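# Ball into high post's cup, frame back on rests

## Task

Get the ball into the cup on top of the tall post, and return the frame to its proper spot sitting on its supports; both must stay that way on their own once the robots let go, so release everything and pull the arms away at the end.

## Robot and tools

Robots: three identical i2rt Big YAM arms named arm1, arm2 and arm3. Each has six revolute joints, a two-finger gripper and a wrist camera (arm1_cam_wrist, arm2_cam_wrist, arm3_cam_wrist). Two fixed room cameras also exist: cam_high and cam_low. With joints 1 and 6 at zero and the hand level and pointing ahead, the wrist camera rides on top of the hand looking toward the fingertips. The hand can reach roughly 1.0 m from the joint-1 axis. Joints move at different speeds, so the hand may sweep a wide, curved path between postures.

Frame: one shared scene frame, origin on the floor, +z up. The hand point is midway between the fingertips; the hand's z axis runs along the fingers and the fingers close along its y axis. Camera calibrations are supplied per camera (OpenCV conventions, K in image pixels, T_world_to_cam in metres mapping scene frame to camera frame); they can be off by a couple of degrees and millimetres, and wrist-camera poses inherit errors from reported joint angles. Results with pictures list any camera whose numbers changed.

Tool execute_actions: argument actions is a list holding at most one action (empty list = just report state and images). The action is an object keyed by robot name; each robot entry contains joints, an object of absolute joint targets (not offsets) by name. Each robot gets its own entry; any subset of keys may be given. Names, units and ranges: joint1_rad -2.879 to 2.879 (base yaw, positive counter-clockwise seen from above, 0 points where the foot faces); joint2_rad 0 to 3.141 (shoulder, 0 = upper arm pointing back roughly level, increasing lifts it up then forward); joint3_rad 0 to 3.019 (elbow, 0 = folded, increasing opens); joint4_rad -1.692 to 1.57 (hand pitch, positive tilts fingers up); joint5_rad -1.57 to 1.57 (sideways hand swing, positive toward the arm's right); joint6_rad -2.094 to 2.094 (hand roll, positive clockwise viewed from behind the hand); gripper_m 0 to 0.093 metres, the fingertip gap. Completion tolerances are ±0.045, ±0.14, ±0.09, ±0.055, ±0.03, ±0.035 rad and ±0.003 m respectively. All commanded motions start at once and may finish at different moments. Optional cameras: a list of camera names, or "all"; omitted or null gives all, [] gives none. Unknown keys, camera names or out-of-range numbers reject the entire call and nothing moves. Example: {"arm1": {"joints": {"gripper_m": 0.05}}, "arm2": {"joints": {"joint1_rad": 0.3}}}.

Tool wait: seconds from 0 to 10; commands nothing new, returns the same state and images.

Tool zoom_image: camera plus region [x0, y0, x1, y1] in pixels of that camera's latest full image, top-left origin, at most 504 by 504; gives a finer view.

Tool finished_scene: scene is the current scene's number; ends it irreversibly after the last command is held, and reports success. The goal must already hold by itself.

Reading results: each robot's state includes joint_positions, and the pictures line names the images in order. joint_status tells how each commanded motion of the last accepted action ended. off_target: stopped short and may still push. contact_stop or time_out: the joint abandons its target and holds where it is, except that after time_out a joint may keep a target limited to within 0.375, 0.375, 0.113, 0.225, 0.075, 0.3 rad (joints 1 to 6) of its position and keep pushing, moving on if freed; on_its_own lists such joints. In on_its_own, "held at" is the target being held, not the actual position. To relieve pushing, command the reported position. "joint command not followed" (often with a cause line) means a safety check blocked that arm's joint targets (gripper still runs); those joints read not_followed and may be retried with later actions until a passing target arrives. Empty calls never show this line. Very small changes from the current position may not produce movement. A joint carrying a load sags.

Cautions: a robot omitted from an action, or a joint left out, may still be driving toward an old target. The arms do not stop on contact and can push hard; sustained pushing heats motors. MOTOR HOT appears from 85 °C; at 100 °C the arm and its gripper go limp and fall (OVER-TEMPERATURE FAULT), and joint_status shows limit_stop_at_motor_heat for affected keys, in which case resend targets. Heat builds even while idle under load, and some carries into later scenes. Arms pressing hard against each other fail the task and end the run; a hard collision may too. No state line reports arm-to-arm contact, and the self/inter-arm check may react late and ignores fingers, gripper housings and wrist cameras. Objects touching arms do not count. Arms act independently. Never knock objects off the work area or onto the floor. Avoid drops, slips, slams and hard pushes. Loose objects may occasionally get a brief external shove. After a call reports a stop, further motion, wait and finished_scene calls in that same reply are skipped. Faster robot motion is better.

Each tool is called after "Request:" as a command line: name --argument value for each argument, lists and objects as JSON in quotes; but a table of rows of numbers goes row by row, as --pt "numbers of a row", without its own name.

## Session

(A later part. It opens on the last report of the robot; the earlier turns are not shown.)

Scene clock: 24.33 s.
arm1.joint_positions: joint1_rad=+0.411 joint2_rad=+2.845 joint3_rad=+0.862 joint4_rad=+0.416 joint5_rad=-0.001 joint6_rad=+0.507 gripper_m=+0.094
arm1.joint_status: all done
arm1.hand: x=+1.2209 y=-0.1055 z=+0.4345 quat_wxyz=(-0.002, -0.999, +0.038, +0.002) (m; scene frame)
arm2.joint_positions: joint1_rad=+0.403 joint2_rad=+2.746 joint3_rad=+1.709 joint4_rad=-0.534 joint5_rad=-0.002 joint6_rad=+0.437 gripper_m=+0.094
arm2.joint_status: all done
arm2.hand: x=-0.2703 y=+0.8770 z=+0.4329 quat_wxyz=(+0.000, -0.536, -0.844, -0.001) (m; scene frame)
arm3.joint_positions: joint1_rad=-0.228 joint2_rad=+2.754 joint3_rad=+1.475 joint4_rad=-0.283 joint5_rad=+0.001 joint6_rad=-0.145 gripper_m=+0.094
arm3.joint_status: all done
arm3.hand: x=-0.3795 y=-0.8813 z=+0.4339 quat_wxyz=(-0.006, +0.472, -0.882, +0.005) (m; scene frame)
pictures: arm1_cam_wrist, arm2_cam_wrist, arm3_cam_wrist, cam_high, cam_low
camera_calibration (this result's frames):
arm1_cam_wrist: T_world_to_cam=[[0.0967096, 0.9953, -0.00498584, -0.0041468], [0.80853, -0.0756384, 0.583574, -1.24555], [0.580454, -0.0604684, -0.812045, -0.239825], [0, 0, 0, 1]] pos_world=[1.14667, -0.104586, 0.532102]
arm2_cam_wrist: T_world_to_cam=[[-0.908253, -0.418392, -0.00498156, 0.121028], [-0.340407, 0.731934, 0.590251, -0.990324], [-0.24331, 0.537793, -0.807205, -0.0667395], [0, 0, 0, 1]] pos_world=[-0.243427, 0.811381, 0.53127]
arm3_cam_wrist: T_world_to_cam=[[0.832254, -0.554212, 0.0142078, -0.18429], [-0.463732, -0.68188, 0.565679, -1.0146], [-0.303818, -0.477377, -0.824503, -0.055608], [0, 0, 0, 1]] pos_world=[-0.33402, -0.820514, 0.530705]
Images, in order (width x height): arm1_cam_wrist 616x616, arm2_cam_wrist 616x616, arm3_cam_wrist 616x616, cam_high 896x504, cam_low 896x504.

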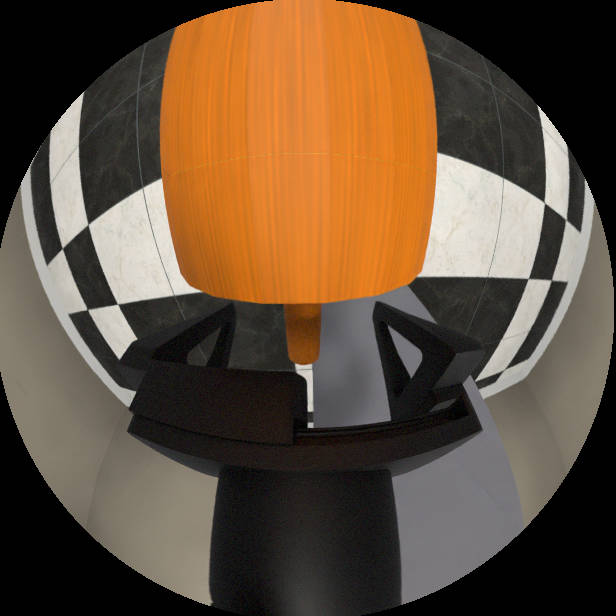

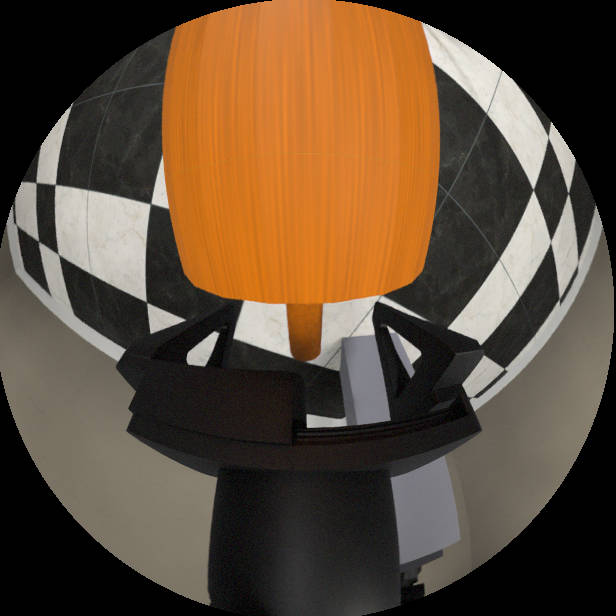

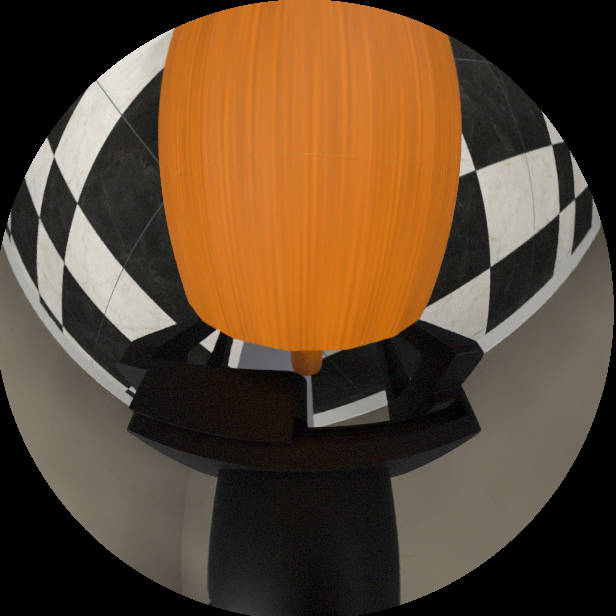

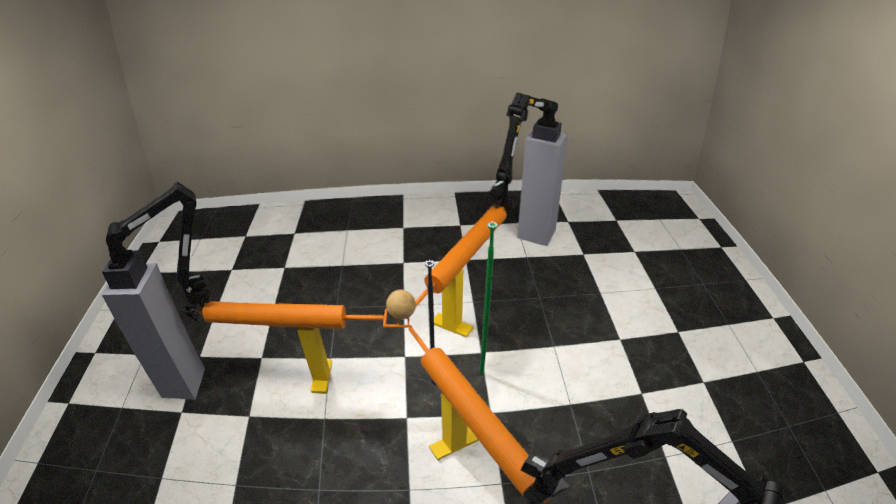

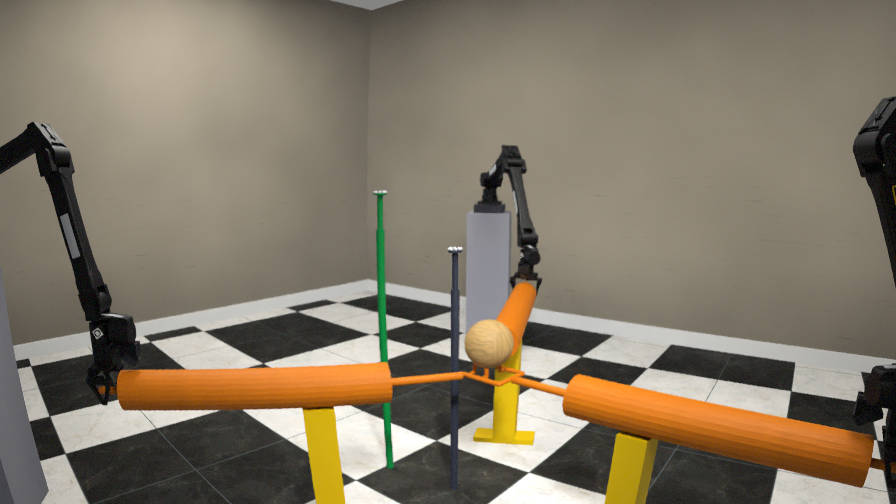

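Request:
execute_actions --actions '[{"arm1":{"joints":{"joint2_rad":2.87,"joint3_rad":0.886,"gripper_m":0.0}},"arm2":{"joints":{"joint2_rad":2.768,"joint3_rad":1.74,"gripper_m":0.0}},"arm3":{"joints":{"gripper_m":0.0}}}]'

Scene clock: 25.80 s.
arm1.joint_positions: joint1_rad=+0.410 joint2_rad=+2.846 joint3_rad=+0.877 joint4_rad=+0.416 joint5_rad=+0.003 joint6_rad=+0.502 gripper_m=+0.018
arm1.joint_status: gripper_m off_target (ended at +0.018, target +0.000); the others done
arm1.hand: x=+1.2131 y=-0.1083 z=+0.4322 quat_wxyz=(-0.003, -0.999, +0.036, +0.009) (m; scene frame)
arm2.joint_positions: joint1_rad=+0.403 joint2_rad=+2.746 joint3_rad=+1.710 joint4_rad=-0.533 joint5_rad=-0.003 joint6_rad=+0.432 gripper_m=+0.019
arm2.joint_status: gripper_m off_target (ended at +0.019, target +0.000); the others done
arm2.hand: x=-0.2698 y=+0.8768 z=+0.4328 quat_wxyz=(-0.001, -0.534, -0.846, -0.001) (m; scene frame)
arm3.joint_positions: joint1_rad=-0.228 joint2_rad=+2.754 joint3_rad=+1.475 joint4_rad=-0.283 joint5_rad=+0.001 joint6_rad=-0.146 gripper_m=+0.018
arm3.joint_status: gripper_m off_target (ended at +0.018, target +0.000)
arm3.hand: x=-0.3795 y=-0.8813 z=+0.4339 quat_wxyz=(-0.006, +0.472, -0.882, +0.005) (m; scene frame)
pictures: arm1_cam_wrist, arm2_cam_wrist, arm3_cam_wrist, cam_high, cam_low
camera_calibration (this result's frames):
arm1_cam_wrist: T_world_to_cam=[[0.0925022, 0.995676, -0.00852162, 0.00600828], [0.816979, -0.0710026, 0.57228, -1.24297], [0.5692, -0.0598991, -0.820014, -0.220189], [0, 0, 0, 1]] pos_world=[1.14026, -0.107425, 0.530819]
arm2_cam_wrist: T_world_to_cam=[[-0.905996, -0.423236, -0.00650696, 0.126912], [-0.345266, 0.730021, 0.589797, -0.989468], [-0.244873, 0.5366, -0.807525, -0.0658504], [0, 0, 0, 1]] pos_world=[-0.242773, 0.811382, 0.531235]
arm3_cam_wrist: T_world_to_cam=[[0.832465, -0.553895, 0.0142097, -0.18393], [-0.463471, -0.682053, 0.565683, -1.01465], [-0.303637, -0.477498, -0.8245, -0.0556472], [0, 0, 0, 1]] pos_world=[-0.334043, -0.820497, 0.530704]
Images, in order (width x height): arm1_cam_wrist 616x616, arm2_cam_wrist 616x616, arm3_cam_wrist 616x616, cam_high 896x504, cam_low 896x504.

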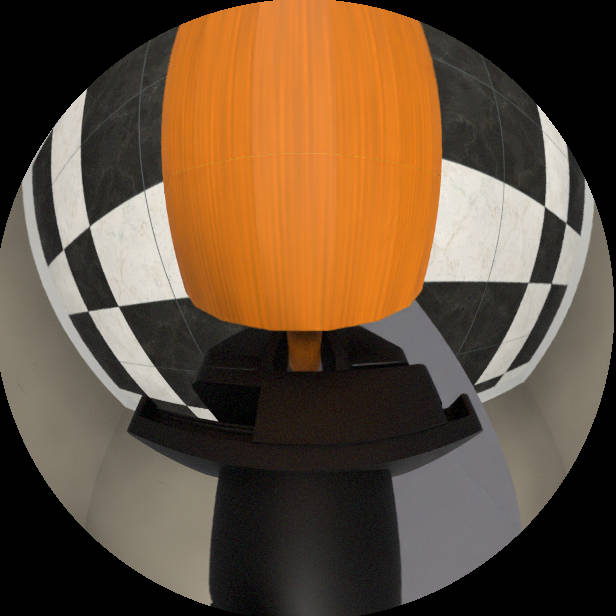

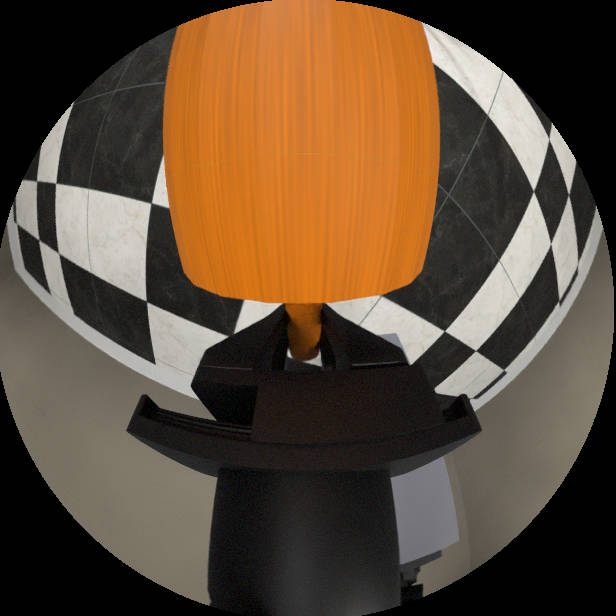

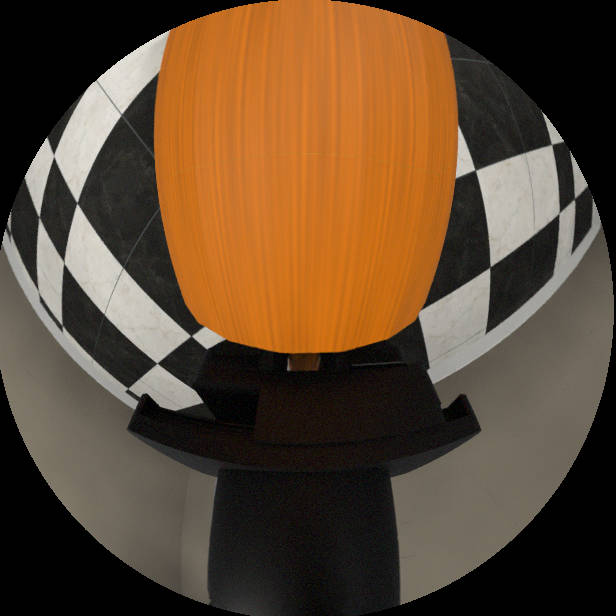

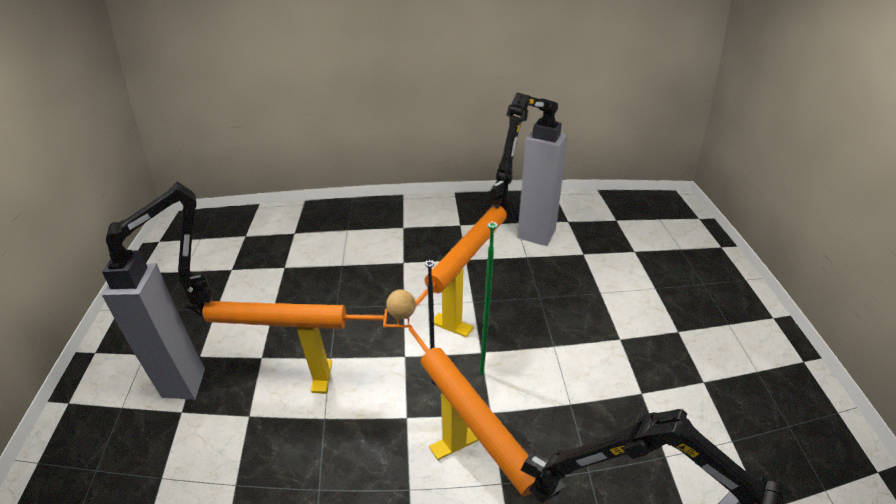

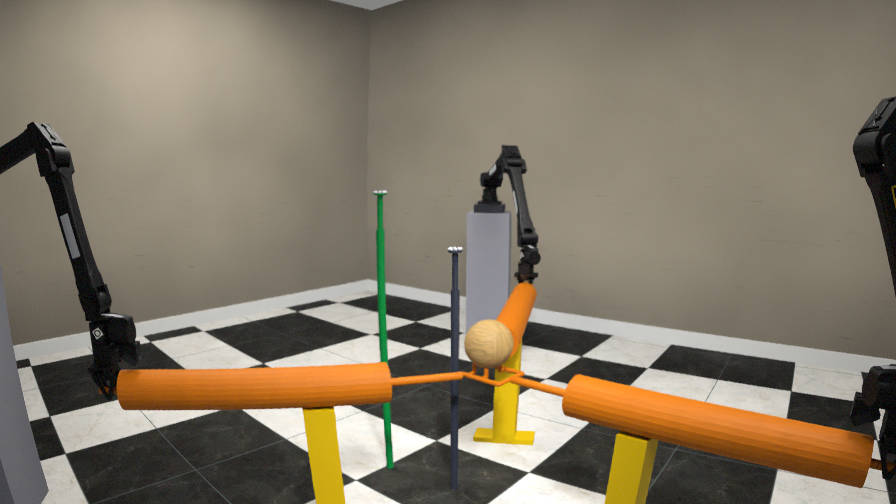

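Request:
execute_actions --actions '[{"arm1":{"joints":{"joint1_rad":0.41,"joint2_rad":2.722,"joint3_rad":0.78,"joint4_rad":0.392}},"arm2":{"joints":{"joint1_rad":0.403,"joint2_rad":2.635,"joint3_rad":1.65,"joint4_rad":-0.564}},"arm3":{"joints":{"joint1_rad":-0.229,"joint2_rad":2.638,"joint3_rad":1.405,"joint4_rad":-0.313}}}]' --cameras '["cam_high","cam_low","arm2_cam_wrist"]'

Scene clock: 27.20 s.
arm1.joint_positions: joint1_rad=+0.410 joint2_rad=+2.746 joint3_rad=+0.803 joint4_rad=+0.395 joint5_rad=+0.003 joint6_rad=+0.501 gripper_m=+0.018
arm1.joint_status: all done
arm1.hand: x=+1.2095 y=-0.1098 z=+0.4663 quat_wxyz=(-0.005, -0.999, +0.036, +0.011) (m; scene frame)
arm2.joint_positions: joint1_rad=+0.398 joint2_rad=+2.677 joint3_rad=+1.655 joint4_rad=-0.545 joint5_rad=+0.000 joint6_rad=+0.425 gripper_m=+0.019
arm2.joint_status: all done
arm2.hand: x=-0.2729 y=+0.8750 z=+0.4616 quat_wxyz=(-0.002, -0.533, -0.846, +0.000) (m; scene frame)
arm3.joint_positions: joint1_rad=-0.226 joint2_rad=+2.667 joint3_rad=+1.405 joint4_rad=-0.304 joint5_rad=-0.001 joint6_rad=-0.145 gripper_m=+0.018
arm3.joint_status: all done
arm3.hand: x=-0.3832 y=-0.8827 z=+0.4682 quat_wxyz=(-0.003, +0.473, -0.881, +0.006) (m; scene frame)
pictures: arm2_cam_wrist, cam_high, cam_low
camera_calibration (this result's frames):
arm2_cam_wrist: T_world_to_cam=[[-0.90551, -0.424291, -0.00536732, 0.124048], [-0.346465, 0.731995, 0.586639, -1.00683], [-0.244977, 0.533067, -0.809831, -0.0382061], [0, 0, 0, 1]] pos_world=[-0.245866, 0.809996, 0.560374]
Images, in order (width x height): arm2_cam_wrist 616x616, cam_high 896x504, cam_low 896x504.

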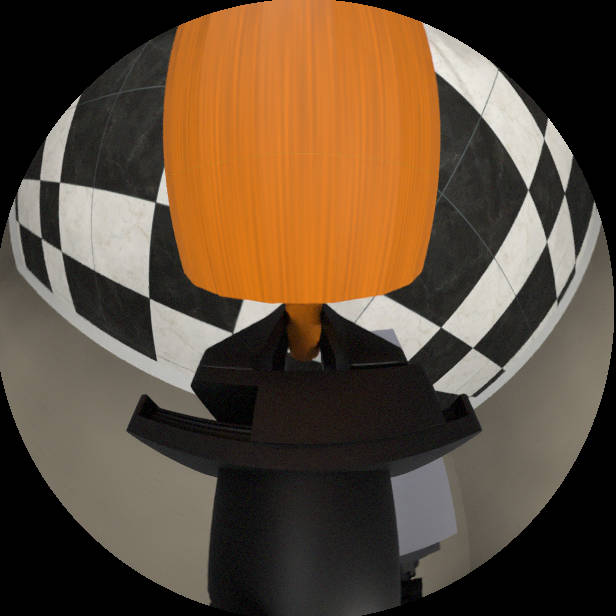

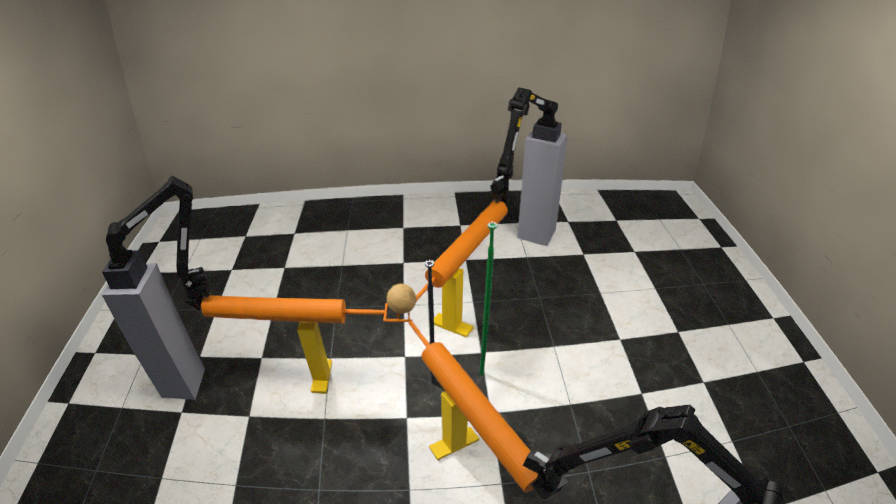

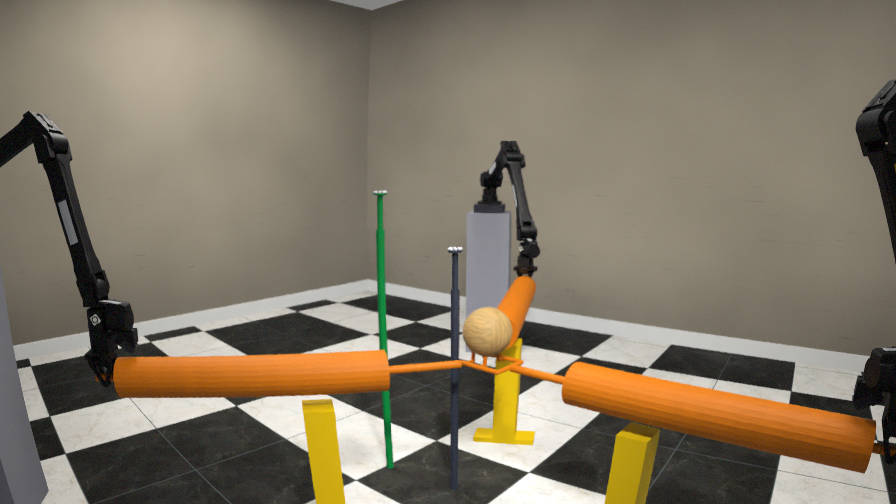

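Request:
execute_actions --actions '[{"arm1":{"joints":{"joint2_rad":2.524,"joint3_rad":0.64,"joint4_rad":0.326}},"arm2":{"joints":{"joint1_rad":0.408,"joint2_rad":2.48,"joint3_rad":1.57,"joint4_rad":-0.634,"joint6_rad":0.432}},"arm3":{"joints":{"joint1_rad":-0.234,"joint2_rad":2.478,"joint3_rad":1.313,"joint4_rad":-0.376,"joint6_rad":-0.147}}}]' --cameras '["cam_low"]'

Scene clock: 29.63 s.
arm1.joint_positions: joint1_rad=+0.409 joint2_rad=+2.540 joint3_rad=+0.654 joint4_rad=+0.331 joint5_rad=+0.003 joint6_rad=+0.501 gripper_m=+0.018
arm1.joint_status: all done
arm1.hand: x=+1.2149 y=-0.1071 z=+0.5341 quat_wxyz=(-0.003, -0.999, +0.036, +0.008) (m; scene frame)
arm2.joint_positions: joint1_rad=+0.407 joint2_rad=+2.512 joint3_rad=+1.569 joint4_rad=-0.622 joint5_rad=+0.000 joint6_rad=+0.432 gripper_m=+0.019
arm2.joint_status: all done
arm2.hand: x=-0.2677 y=+0.8774 z=+0.5372 quat_wxyz=(-0.003, -0.532, -0.847, +0.001) (m; scene frame)
arm3.joint_positions: joint1_rad=-0.231 joint2_rad=+2.496 joint3_rad=+1.308 joint4_rad=-0.372 joint5_rad=-0.001 joint6_rad=-0.143 gripper_m=+0.018
arm3.joint_status: all done
arm3.hand: x=-0.3790 y=-0.8808 z=+0.5389 quat_wxyz=(-0.007, +0.469, -0.883, +0.004) (m; scene frame)
pictures: cam_low
Images, in order (width x height): cam_low 896x504.

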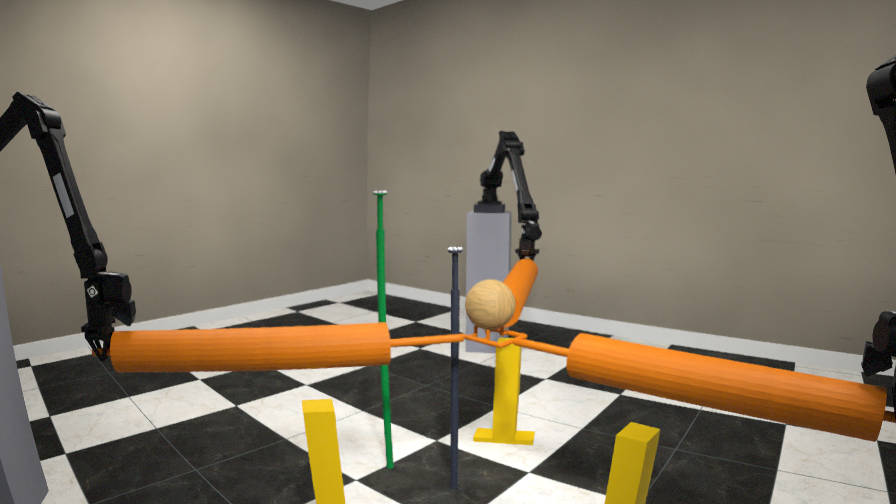

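Request:
execute_actions --actions '[{"arm1":{"joints":{"joint2_rad":2.316,"joint3_rad":0.546,"joint4_rad":0.213}},"arm2":{"joints":{"joint2_rad":2.362,"joint3_rad":1.526,"joint4_rad":-0.71}},"arm3":{"joints":{"joint1_rad":-0.236,"joint2_rad":2.342,"joint3_rad":1.252,"joint4_rad":-0.452}}}]' --cameras '[]'

Request:
execute_actions --actions '[{"arm1":{"joints":{"joint2_rad":2.117,"joint3_rad":0.484,"joint4_rad":0.078}},"arm2":{"joints":{"joint2_rad":2.265,"joint3_rad":1.506,"joint4_rad":-0.786}},"arm3":{"joints":{"joint1_rad":-0.238,"joint2_rad":2.226,"joint3_rad":1.217,"joint4_rad":-0.533}}}]' --cameras '["cam_low","cam_high","arm1_cam_wrist"]'

Scene clock: 30.90 s.
arm1.joint_positions: joint1_rad=+0.409 joint2_rad=+2.333 joint3_rad=+0.558 joint4_rad=+0.220 joint5_rad=+0.003 joint6_rad=+0.501 gripper_m=+0.018
arm1.joint_status: all done
arm1.hand: x=+1.2144 y=-0.1071 z=+0.5918 quat_wxyz=(-0.003, -0.999, +0.036, +0.008) (m; scene frame)
arm2.joint_positions: joint1_rad=+0.406 joint2_rad=+2.399 joint3_rad=+1.526 joint4_rad=-0.694 joint5_rad=-0.001 joint6_rad=+0.431 gripper_m=+0.019
arm2.joint_status: all done
arm2.hand: x=-0.2679 y=+0.8776 z=+0.5921 quat_wxyz=(-0.002, -0.532, -0.847, +0.000) (m; scene frame)
arm3.joint_positions: joint1_rad=-0.231 joint2_rad=+2.361 joint3_rad=+1.248 joint4_rad=-0.446 joint5_rad=+0.000 joint6_rad=-0.143 gripper_m=+0.018
arm3.joint_status: all done
arm3.hand: x=-0.3799 y=-0.8809 z=+0.5947 quat_wxyz=(-0.006, +0.469, -0.883, +0.005) (m; scene frame)
pictures: none
No camera images: the call's "cameras" was empty. Leave "cameras" out to get every camera's image.

Scene clock: 31.80 s.
arm1.joint_positions: joint1_rad=+0.409 joint2_rad=+2.133 joint3_rad=+0.492 joint4_rad=+0.088 joint5_rad=+0.004 joint6_rad=+0.501 gripper_m=+0.018
arm1.joint_status: all done
arm1.hand: x=+1.2146 y=-0.1069 z=+0.6421 quat_wxyz=(-0.003, -0.999, +0.036, +0.008) (m; scene frame)
arm2.joint_positions: joint1_rad=+0.407 joint2_rad=+2.304 joint3_rad=+1.506 joint4_rad=-0.769 joint5_rad=-0.002 joint6_rad=+0.431 gripper_m=+0.019
arm2.joint_status: all done
arm2.hand: x=-0.2675 y=+0.8778 z=+0.6411 quat_wxyz=(-0.002, -0.532, -0.847, -0.001) (m; scene frame)
arm3.joint_positions: joint1_rad=-0.233 joint2_rad=+2.246 joint3_rad=+1.213 joint4_rad=-0.527 joint5_rad=+0.000 joint6_rad=-0.143 gripper_m=+0.018
arm3.joint_status: all done
arm3.hand: x=-0.3798 y=-0.8811 z=+0.6444 quat_wxyz=(-0.006, +0.469, -0.883, +0.005) (m; scene frame)
pictures: arm1_cam_wrist, cam_high, cam_low
camera_calibration (this result's frames):
arm1_cam_wrist: T_world_to_cam=[[0.0921381, 0.995718, -0.00746086, 0.00603086], [0.816793, -0.0712916, 0.572509, -1.36414], [0.569526, -0.0588439, -0.819864, -0.0492548], [0, 0, 0, 1]] pos_world=[1.14172, -0.106155, 0.740646]
Images, in order (width x height): arm1_cam_wrist 616x616, cam_high 896x504, cam_low 896x504.

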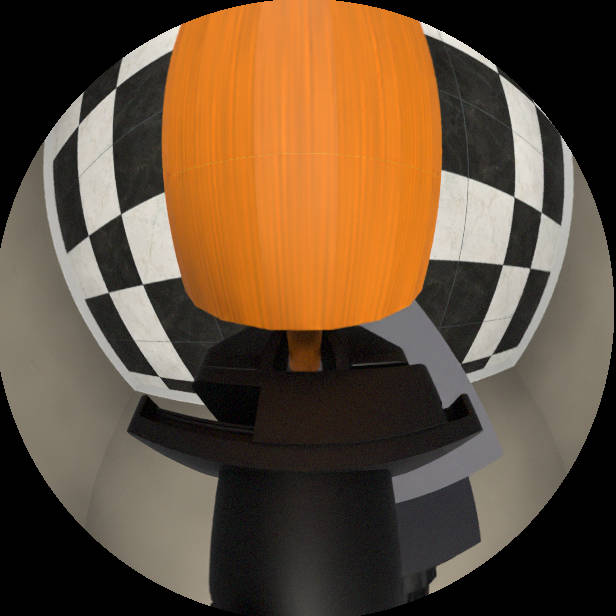

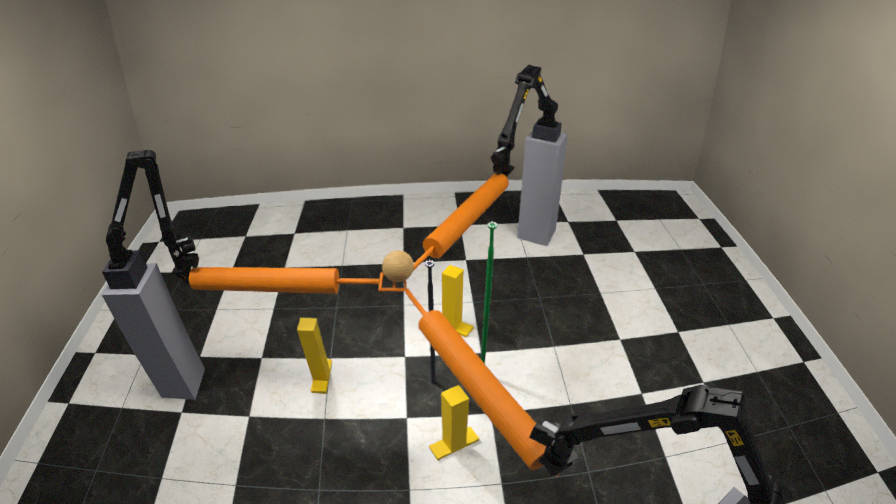

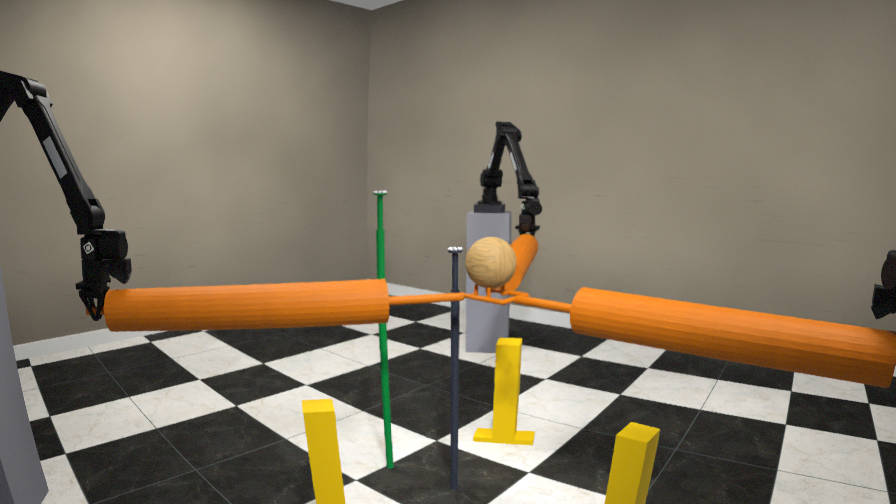

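Request:
execute_actions --actions '[{"arm1":{"joints":{"joint2_rad":1.796,"joint3_rad":0.442,"joint4_rad":-0.197}},"arm2":{"joints":{"joint2_rad":2.133,"joint3_rad":1.515,"joint4_rad":-0.92}},"arm3":{"joints":{"joint1_rad":-0.24,"joint2_rad":2.065,"joint3_rad":1.198,"joint4_rad":-0.677}}}]' --cameras '["cam_low"]'

Scene clock: 33.13 s.
arm1.joint_positions: joint1_rad=+0.409 joint2_rad=+1.815 joint3_rad=+0.446 joint4_rad=-0.185 joint5_rad=+0.003 joint6_rad=+0.501 gripper_m=+0.018
arm1.joint_status: all done
arm1.hand: x=+1.2134 y=-0.1074 z=+0.7158 quat_wxyz=(-0.003, -0.999, +0.036, +0.008) (m; scene frame)
arm2.joint_positions: joint1_rad=+0.407 joint2_rad=+2.162 joint3_rad=+1.506 joint4_rad=-0.908 joint5_rad=-0.001 joint6_rad=+0.432 gripper_m=+0.019
arm2.joint_status: all done
arm2.hand: x=-0.2673 y=+0.8776 z=+0.7222 quat_wxyz=(-0.004, -0.532, -0.847, +0.000) (m; scene frame)
arm3.joint_positions: joint1_rad=-0.235 joint2_rad=+2.079 joint3_rad=+1.192 joint4_rad=-0.675 joint5_rad=-0.002 joint6_rad=-0.145 gripper_m=+0.018
arm3.joint_status: all done
arm3.hand: x=-0.3807 y=-0.8815 z=+0.7212 quat_wxyz=(-0.005, +0.469, -0.883, +0.004) (m; scene frame)
pictures: cam_low
Images, in order (width x height): cam_low 896x504.

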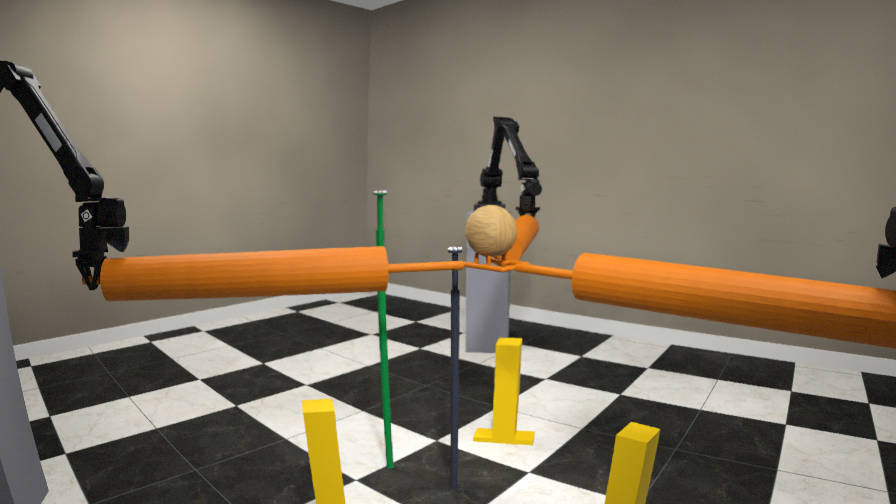

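Request:
execute_actions --actions '[{"arm1":{"joints":{"joint1_rad":0.361,"joint2_rad":1.508,"joint3_rad":0.559,"joint4_rad":-0.578,"joint6_rad":0.448}},"arm2":{"joints":{"joint1_rad":0.364,"joint2_rad":1.964,"joint3_rad":1.47,"joint4_rad":-1.054,"joint6_rad":0.388}},"arm3":{"joints":{"joint1_rad":-0.189,"joint2_rad":1.866,"joint3_rad":1.157,"joint4_rad":-0.835,"joint6_rad":-0.102}}}]' --cameras '["cam_low"]'

Scene clock: 35.47 s.
arm1.joint_positions: joint1_rad=+0.362 joint2_rad=+1.521 joint3_rad=+0.536 joint4_rad=-0.554 joint5_rad=+0.004 joint6_rad=+0.449 gripper_m=+0.018
arm1.joint_status: all done
arm1.hand: x=+1.1807 y=-0.1069 z=+0.8023 quat_wxyz=(-0.005, -0.999, +0.034, +0.015) (m; scene frame)
arm2.joint_positions: joint1_rad=+0.369 joint2_rad=+1.983 joint3_rad=+1.458 joint4_rad=-1.035 joint5_rad=-0.002 joint6_rad=+0.392 gripper_m=+0.019
arm2.joint_status: all done
arm2.hand: x=-0.3005 y=+0.8771 z=+0.8067 quat_wxyz=(-0.006, -0.531, -0.847, +0.000) (m; scene frame)
arm3.joint_positions: joint1_rad=-0.191 joint2_rad=+1.875 joint3_rad=+1.142 joint4_rad=-0.824 joint5_rad=+0.003 joint6_rad=-0.103 gripper_m=+0.018
arm3.joint_status: all done
arm3.hand: x=-0.4116 y=-0.8830 z=+0.8043 quat_wxyz=(-0.008, +0.469, -0.883, +0.005) (m; scene frame)
pictures: cam_low
Images, in order (width x height): cam_low 896x504.

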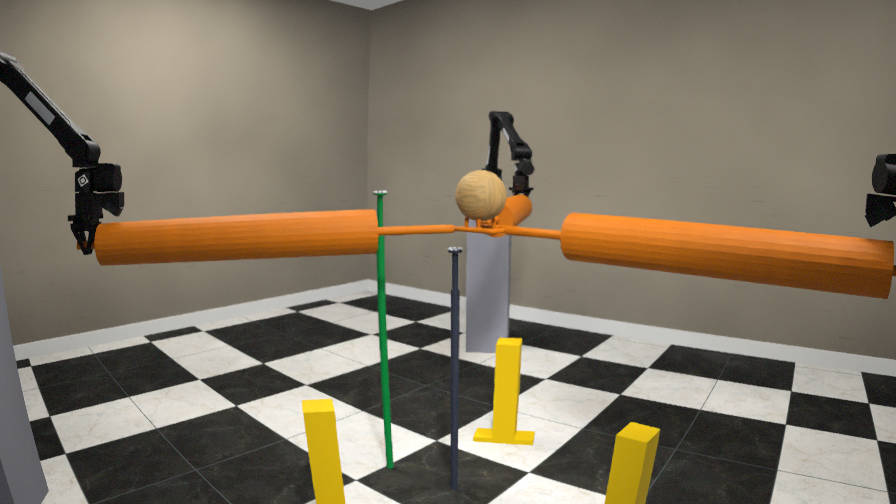

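Request:
execute_actions --actions '[{"arm1":{"joints":{"joint1_rad":0.289,"joint2_rad":1.503,"joint3_rad":0.797,"joint4_rad":-0.815,"joint6_rad":0.378}},"arm2":{"joints":{"joint1_rad":0.275,"joint2_rad":1.783,"joint3_rad":1.36,"joint4_rad":-1.125,"joint6_rad":0.303}},"arm3":{"joints":{"joint1_rad":-0.072,"joint2_rad":1.677,"joint3_rad":1.078,"joint4_rad":-0.945,"joint6_rad":0.012}}}]' --cameras '["cam_low"]'

Scene clock: 36.90 s.
arm1.joint_positions: joint1_rad=+0.287 joint2_rad=+1.521 joint3_rad=+0.762 joint4_rad=-0.786 joint5_rad=+0.001 joint6_rad=+0.374 gripper_m=+0.018
arm1.joint_status: all done
arm1.hand: x=+1.1123 y=-0.1062 z=+0.8576 quat_wxyz=(-0.005, -0.999, +0.034, +0.012) (m; scene frame)
arm2.joint_positions: joint1_rad=+0.281 joint2_rad=+1.803 joint3_rad=+1.345 joint4_rad=-1.109 joint5_rad=-0.004 joint6_rad=+0.308 gripper_m=+0.019
arm2.joint_status: all done
arm2.hand: x=-0.3693 y=+0.8781 z=+0.8627 quat_wxyz=(-0.003, -0.533, -0.846, -0.001) (m; scene frame)
arm3.joint_positions: joint1_rad=-0.076 joint2_rad=+1.689 joint3_rad=+1.067 joint4_rad=-0.938 joint5_rad=+0.005 joint6_rad=+0.007 gripper_m=+0.018
arm3.joint_status: all done
arm3.hand: x=-0.4785 y=-0.8829 z=+0.8641 quat_wxyz=(-0.007, +0.471, -0.882, +0.006) (m; scene frame)
pictures: cam_low
Images, in order (width x height): cam_low 896x504.

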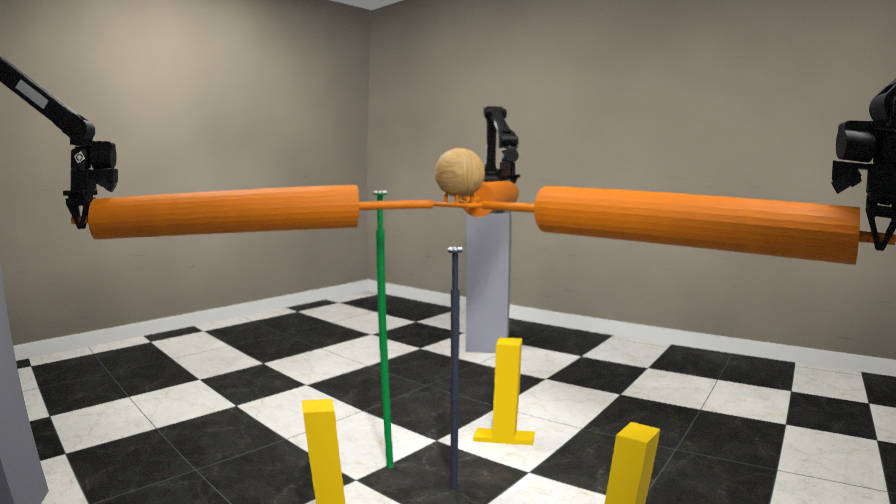

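Request:
execute_actions --actions '[{"arm1":{"joints":{"joint1_rad":0.234,"joint2_rad":1.585,"joint3_rad":1.097,"joint4_rad":-1.025,"joint6_rad":0.326}},"arm2":{"joints":{"joint1_rad":0.149,"joint2_rad":1.601,"joint3_rad":1.289,"joint4_rad":-1.232,"joint6_rad":0.179}},"arm3":{"joints":{"joint1_rad":0.092,"joint2_rad":1.498,"joint3_rad":1.044,"joint4_rad":-1.089,"joint6_rad":0.175}}}]' --cameras '["cam_low","cam_high"]'

Scene clock: 38.27 s.
arm1.joint_positions: joint1_rad=+0.232 joint2_rad=+1.591 joint3_rad=+1.050 joint4_rad=-0.998 joint5_rad=+0.000 joint6_rad=+0.318 gripper_m=+0.018
arm1.joint_status: all done
arm1.hand: x=+1.0311 y=-0.1070 z=+0.9194 quat_wxyz=(-0.005, -0.999, +0.033, +0.015) (m; scene frame)
arm2.joint_positions: joint1_rad=+0.156 joint2_rad=+1.615 joint3_rad=+1.270 joint4_rad=-1.224 joint5_rad=-0.005 joint6_rad=+0.182 gripper_m=+0.019
arm2.joint_status: all done
arm2.hand: x=-0.4500 y=+0.8789 z=+0.9247 quat_wxyz=(-0.002, -0.533, -0.846, -0.002) (m; scene frame)
arm3.joint_positions: joint1_rad=+0.087 joint2_rad=+1.511 joint3_rad=+1.032 joint4_rad=-1.085 joint5_rad=+0.003 joint6_rad=+0.168 gripper_m=+0.018
arm3.joint_status: all done
arm3.hand: x=-0.5589 y=-0.8829 z=+0.9241 quat_wxyz=(-0.005, +0.472, -0.881, +0.006) (m; scene frame)
pictures: cam_high, cam_low
Images, in order (width x height): cam_high 896x504, cam_low 896x504.

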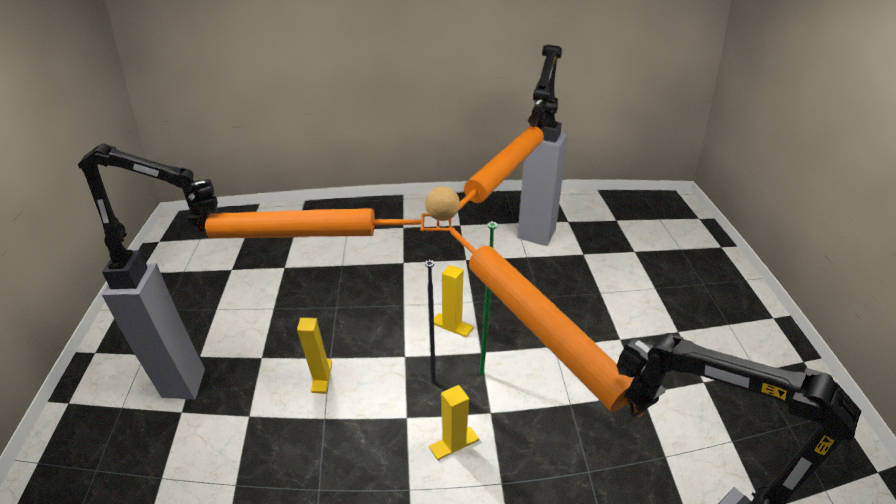

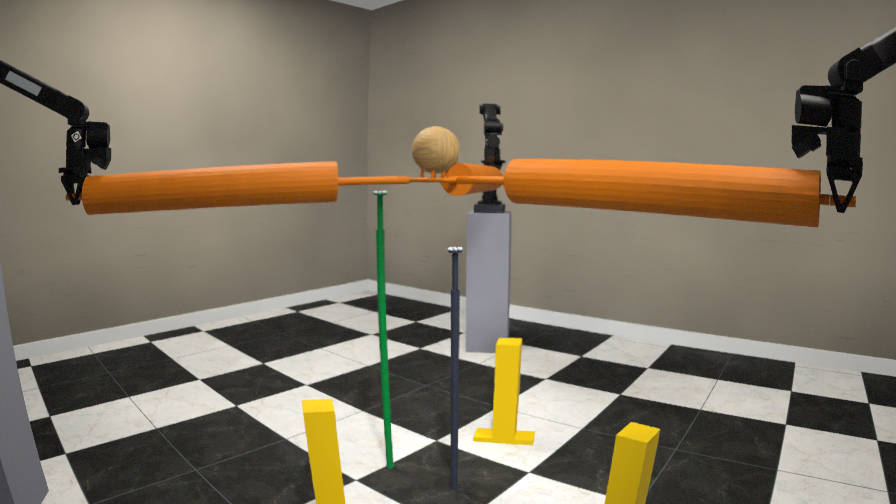

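Request:
execute_actions --actions '[{"arm1":{"joints":{"joint1_rad":0.191,"joint2_rad":1.79,"joint3_rad":1.377,"joint4_rad":-1.095,"joint6_rad":0.285}},"arm2":{"joints":{"joint1_rad":-0.025,"joint2_rad":1.49,"joint3_rad":1.155,"joint4_rad":-1.198,"joint6_rad":0.006}},"arm3":{"joints":{"joint1_rad":0.312,"joint2_rad":1.427,"joint3_rad":0.97,"joint4_rad":-1.08,"joint6_rad":0.395}}}]' --cameras '["cam_low","cam_high"]'

Request:
zoom_image --camera "cam_high" --region '[430, 170, 530, 260]'

Request:
zoom_image --camera "cam_low" --region '[350, 110, 460, 220]'

Scene clock: 39.83 s.
arm1.joint_positions: joint1_rad=+0.190 joint2_rad=+1.807 joint3_rad=+1.323 joint4_rad=-1.062 joint5_rad=-0.003 joint6_rad=+0.276 gripper_m=+0.018
arm1.joint_status: all done
arm1.hand: x=+0.9409 y=-0.1087 z=+0.9136 quat_wxyz=(-0.005, -0.999, +0.033, +0.012) (m; scene frame)
arm2.joint_positions: joint1_rad=-0.022 joint2_rad=+1.526 joint3_rad=+1.130 joint4_rad=-1.195 joint5_rad=-0.006 joint6_rad=+0.005 gripper_m=+0.019
arm2.joint_status: all done
arm2.hand: x=-0.5410 y=+0.8780 z=+0.9124 quat_wxyz=(+0.007, -0.533, -0.846, -0.008) (m; scene frame)
arm3.joint_positions: joint1_rad=+0.304 joint2_rad=+1.458 joint3_rad=+0.951 joint4_rad=-1.075 joint5_rad=+0.008 joint6_rad=+0.386 gripper_m=+0.018
arm3.joint_status: all done
arm3.hand: x=-0.6483 y=-0.8850 z=+0.9159 quat_wxyz=(-0.001, +0.472, -0.882, +0.013) (m; scene frame)
pictures: cam_high, cam_low
Images, in order (width x height): cam_high 896x504, cam_low 896x504.

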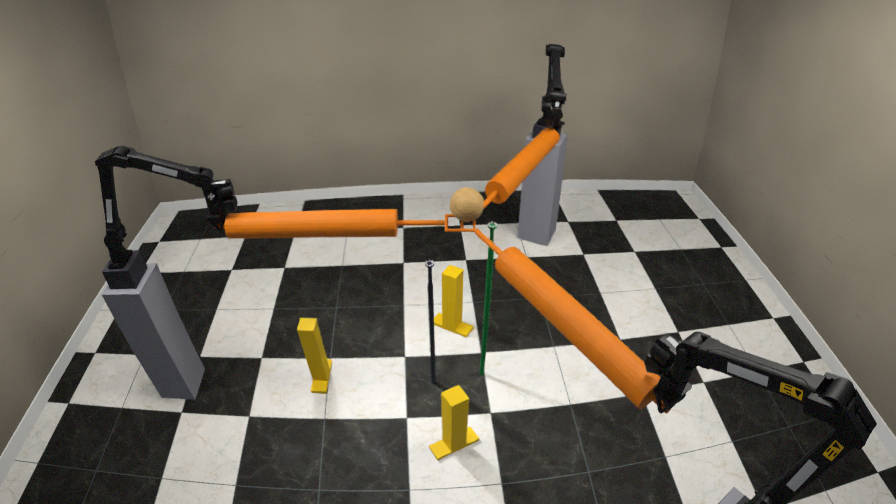

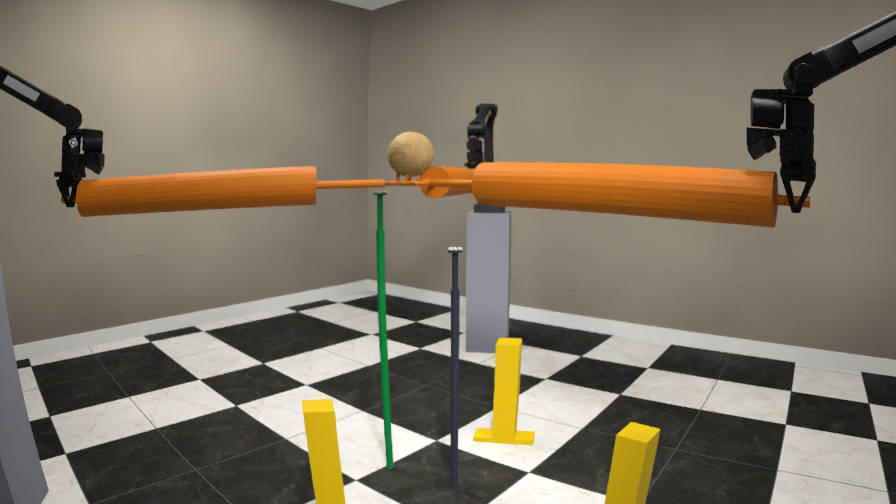

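Region (430, 170, 530, 260) of cam_high's 896x504 image, scaled by 5.040, with more detail than that image has; it fills the top 454 rows of this view, and the rest is white.

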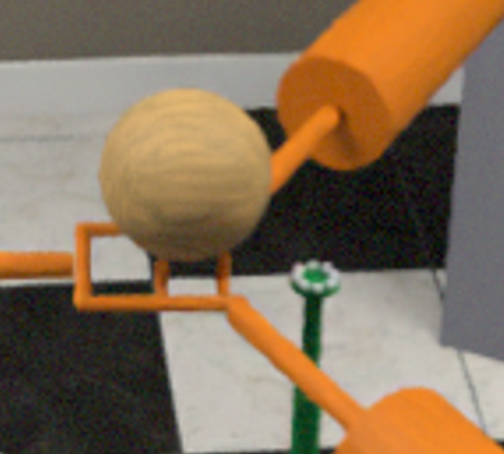

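Region (350, 110, 460, 220) of cam_low's 896x504 image, scaled by 4.582, with more detail than that image has.

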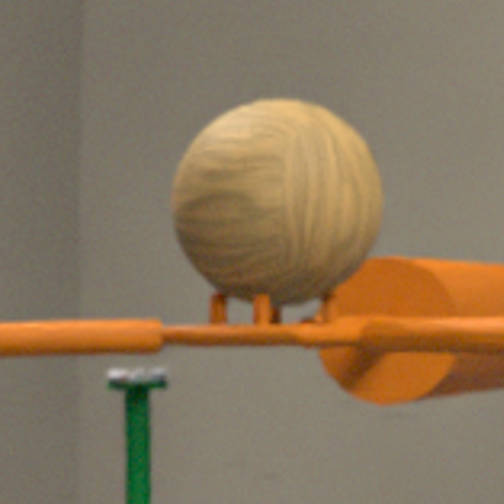

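Request:
execute_actions --actions '[{"arm1":{"joints":{"joint1_rad":0.202,"joint2_rad":1.922,"joint3_rad":1.617,"joint4_rad":-1.19,"joint6_rad":0.29}},"arm2":{"joints":{"joint1_rad":-0.171,"joint2_rad":1.45,"joint3_rad":1.157,"joint4_rad":-1.21,"joint6_rad":-0.142}},"arm3":{"joints":{"joint1_rad":0.471,"joint2_rad":1.345,"joint3_rad":0.92,"joint4_rad":-1.098,"joint6_rad":0.553}}}]' --cameras '["cam_low","cam_high"]'

Request:
zoom_image --camera "cam_high" --region '[430, 170, 530, 260]'

Request:
zoom_image --camera "cam_low" --region '[350, 110, 460, 220]'

Scene clock: 42.37 s.
arm1.joint_positions: joint1_rad=+0.202 joint2_rad=+1.931 joint3_rad=+1.556 joint4_rad=-1.159 joint5_rad=-0.004 joint6_rad=+0.283 gripper_m=+0.018
arm1.joint_status: all done
arm1.hand: x=+0.8812 y=-0.1280 z=+0.9294 quat_wxyz=(-0.007, -0.999, +0.031, +0.017) (m; scene frame)
arm2.joint_positions: joint1_rad=-0.170 joint2_rad=+1.493 joint3_rad=+1.129 joint4_rad=-1.214 joint5_rad=-0.005 joint6_rad=-0.143 gripper_m=+0.019
arm2.joint_status: all done
arm2.hand: x=-0.6002 y=+0.8597 z=+0.9255 quat_wxyz=(+0.001, -0.533, -0.846, -0.004) (m; scene frame)
arm3.joint_positions: joint1_rad=+0.461 joint2_rad=+1.368 joint3_rad=+0.898 joint4_rad=-1.103 joint5_rad=+0.008 joint6_rad=+0.542 gripper_m=+0.018
arm3.joint_status: all done
arm3.hand: x=-0.7081 y=-0.9032 z=+0.9284 quat_wxyz=(-0.004, +0.472, -0.881, +0.010) (m; scene frame)
pictures: cam_high, cam_low
Images, in order (width x height): cam_high 896x504, cam_low 896x504.

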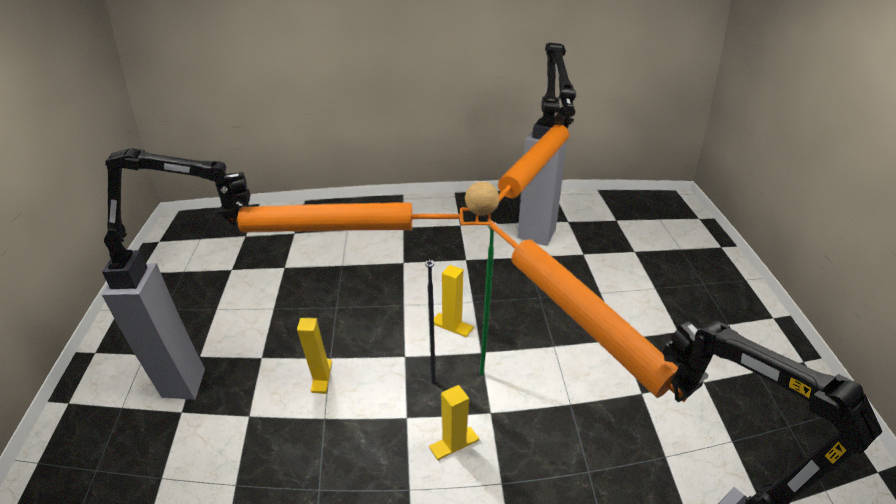

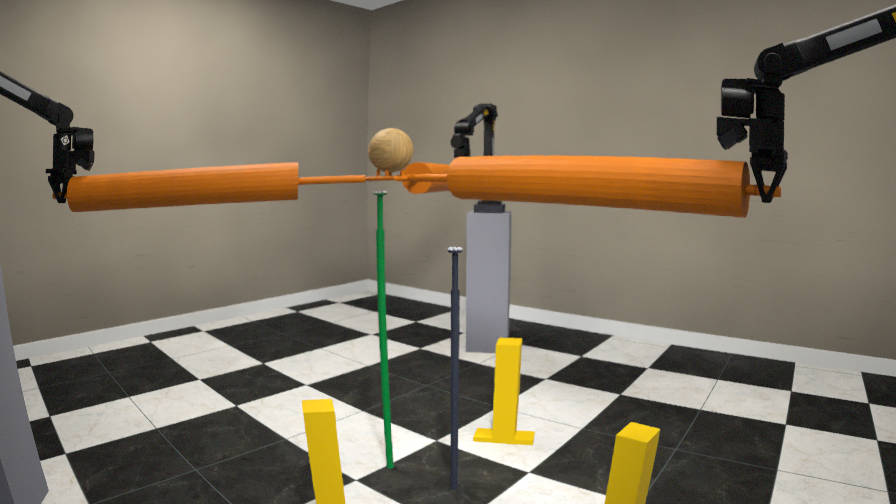

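Region (430, 170, 530, 260) of cam_high's 896x504 image, scaled by 5.040, with more detail than that image has; it fills the top 454 rows of this view, and the rest is white.

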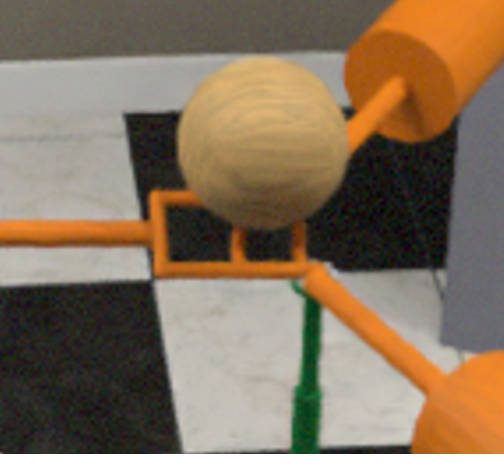

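Region (350, 110, 460, 220) of cam_low's 896x504 image, scaled by 4.582, with more detail than that image has.

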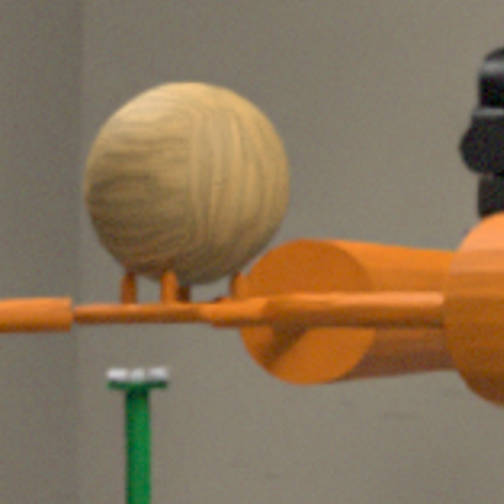

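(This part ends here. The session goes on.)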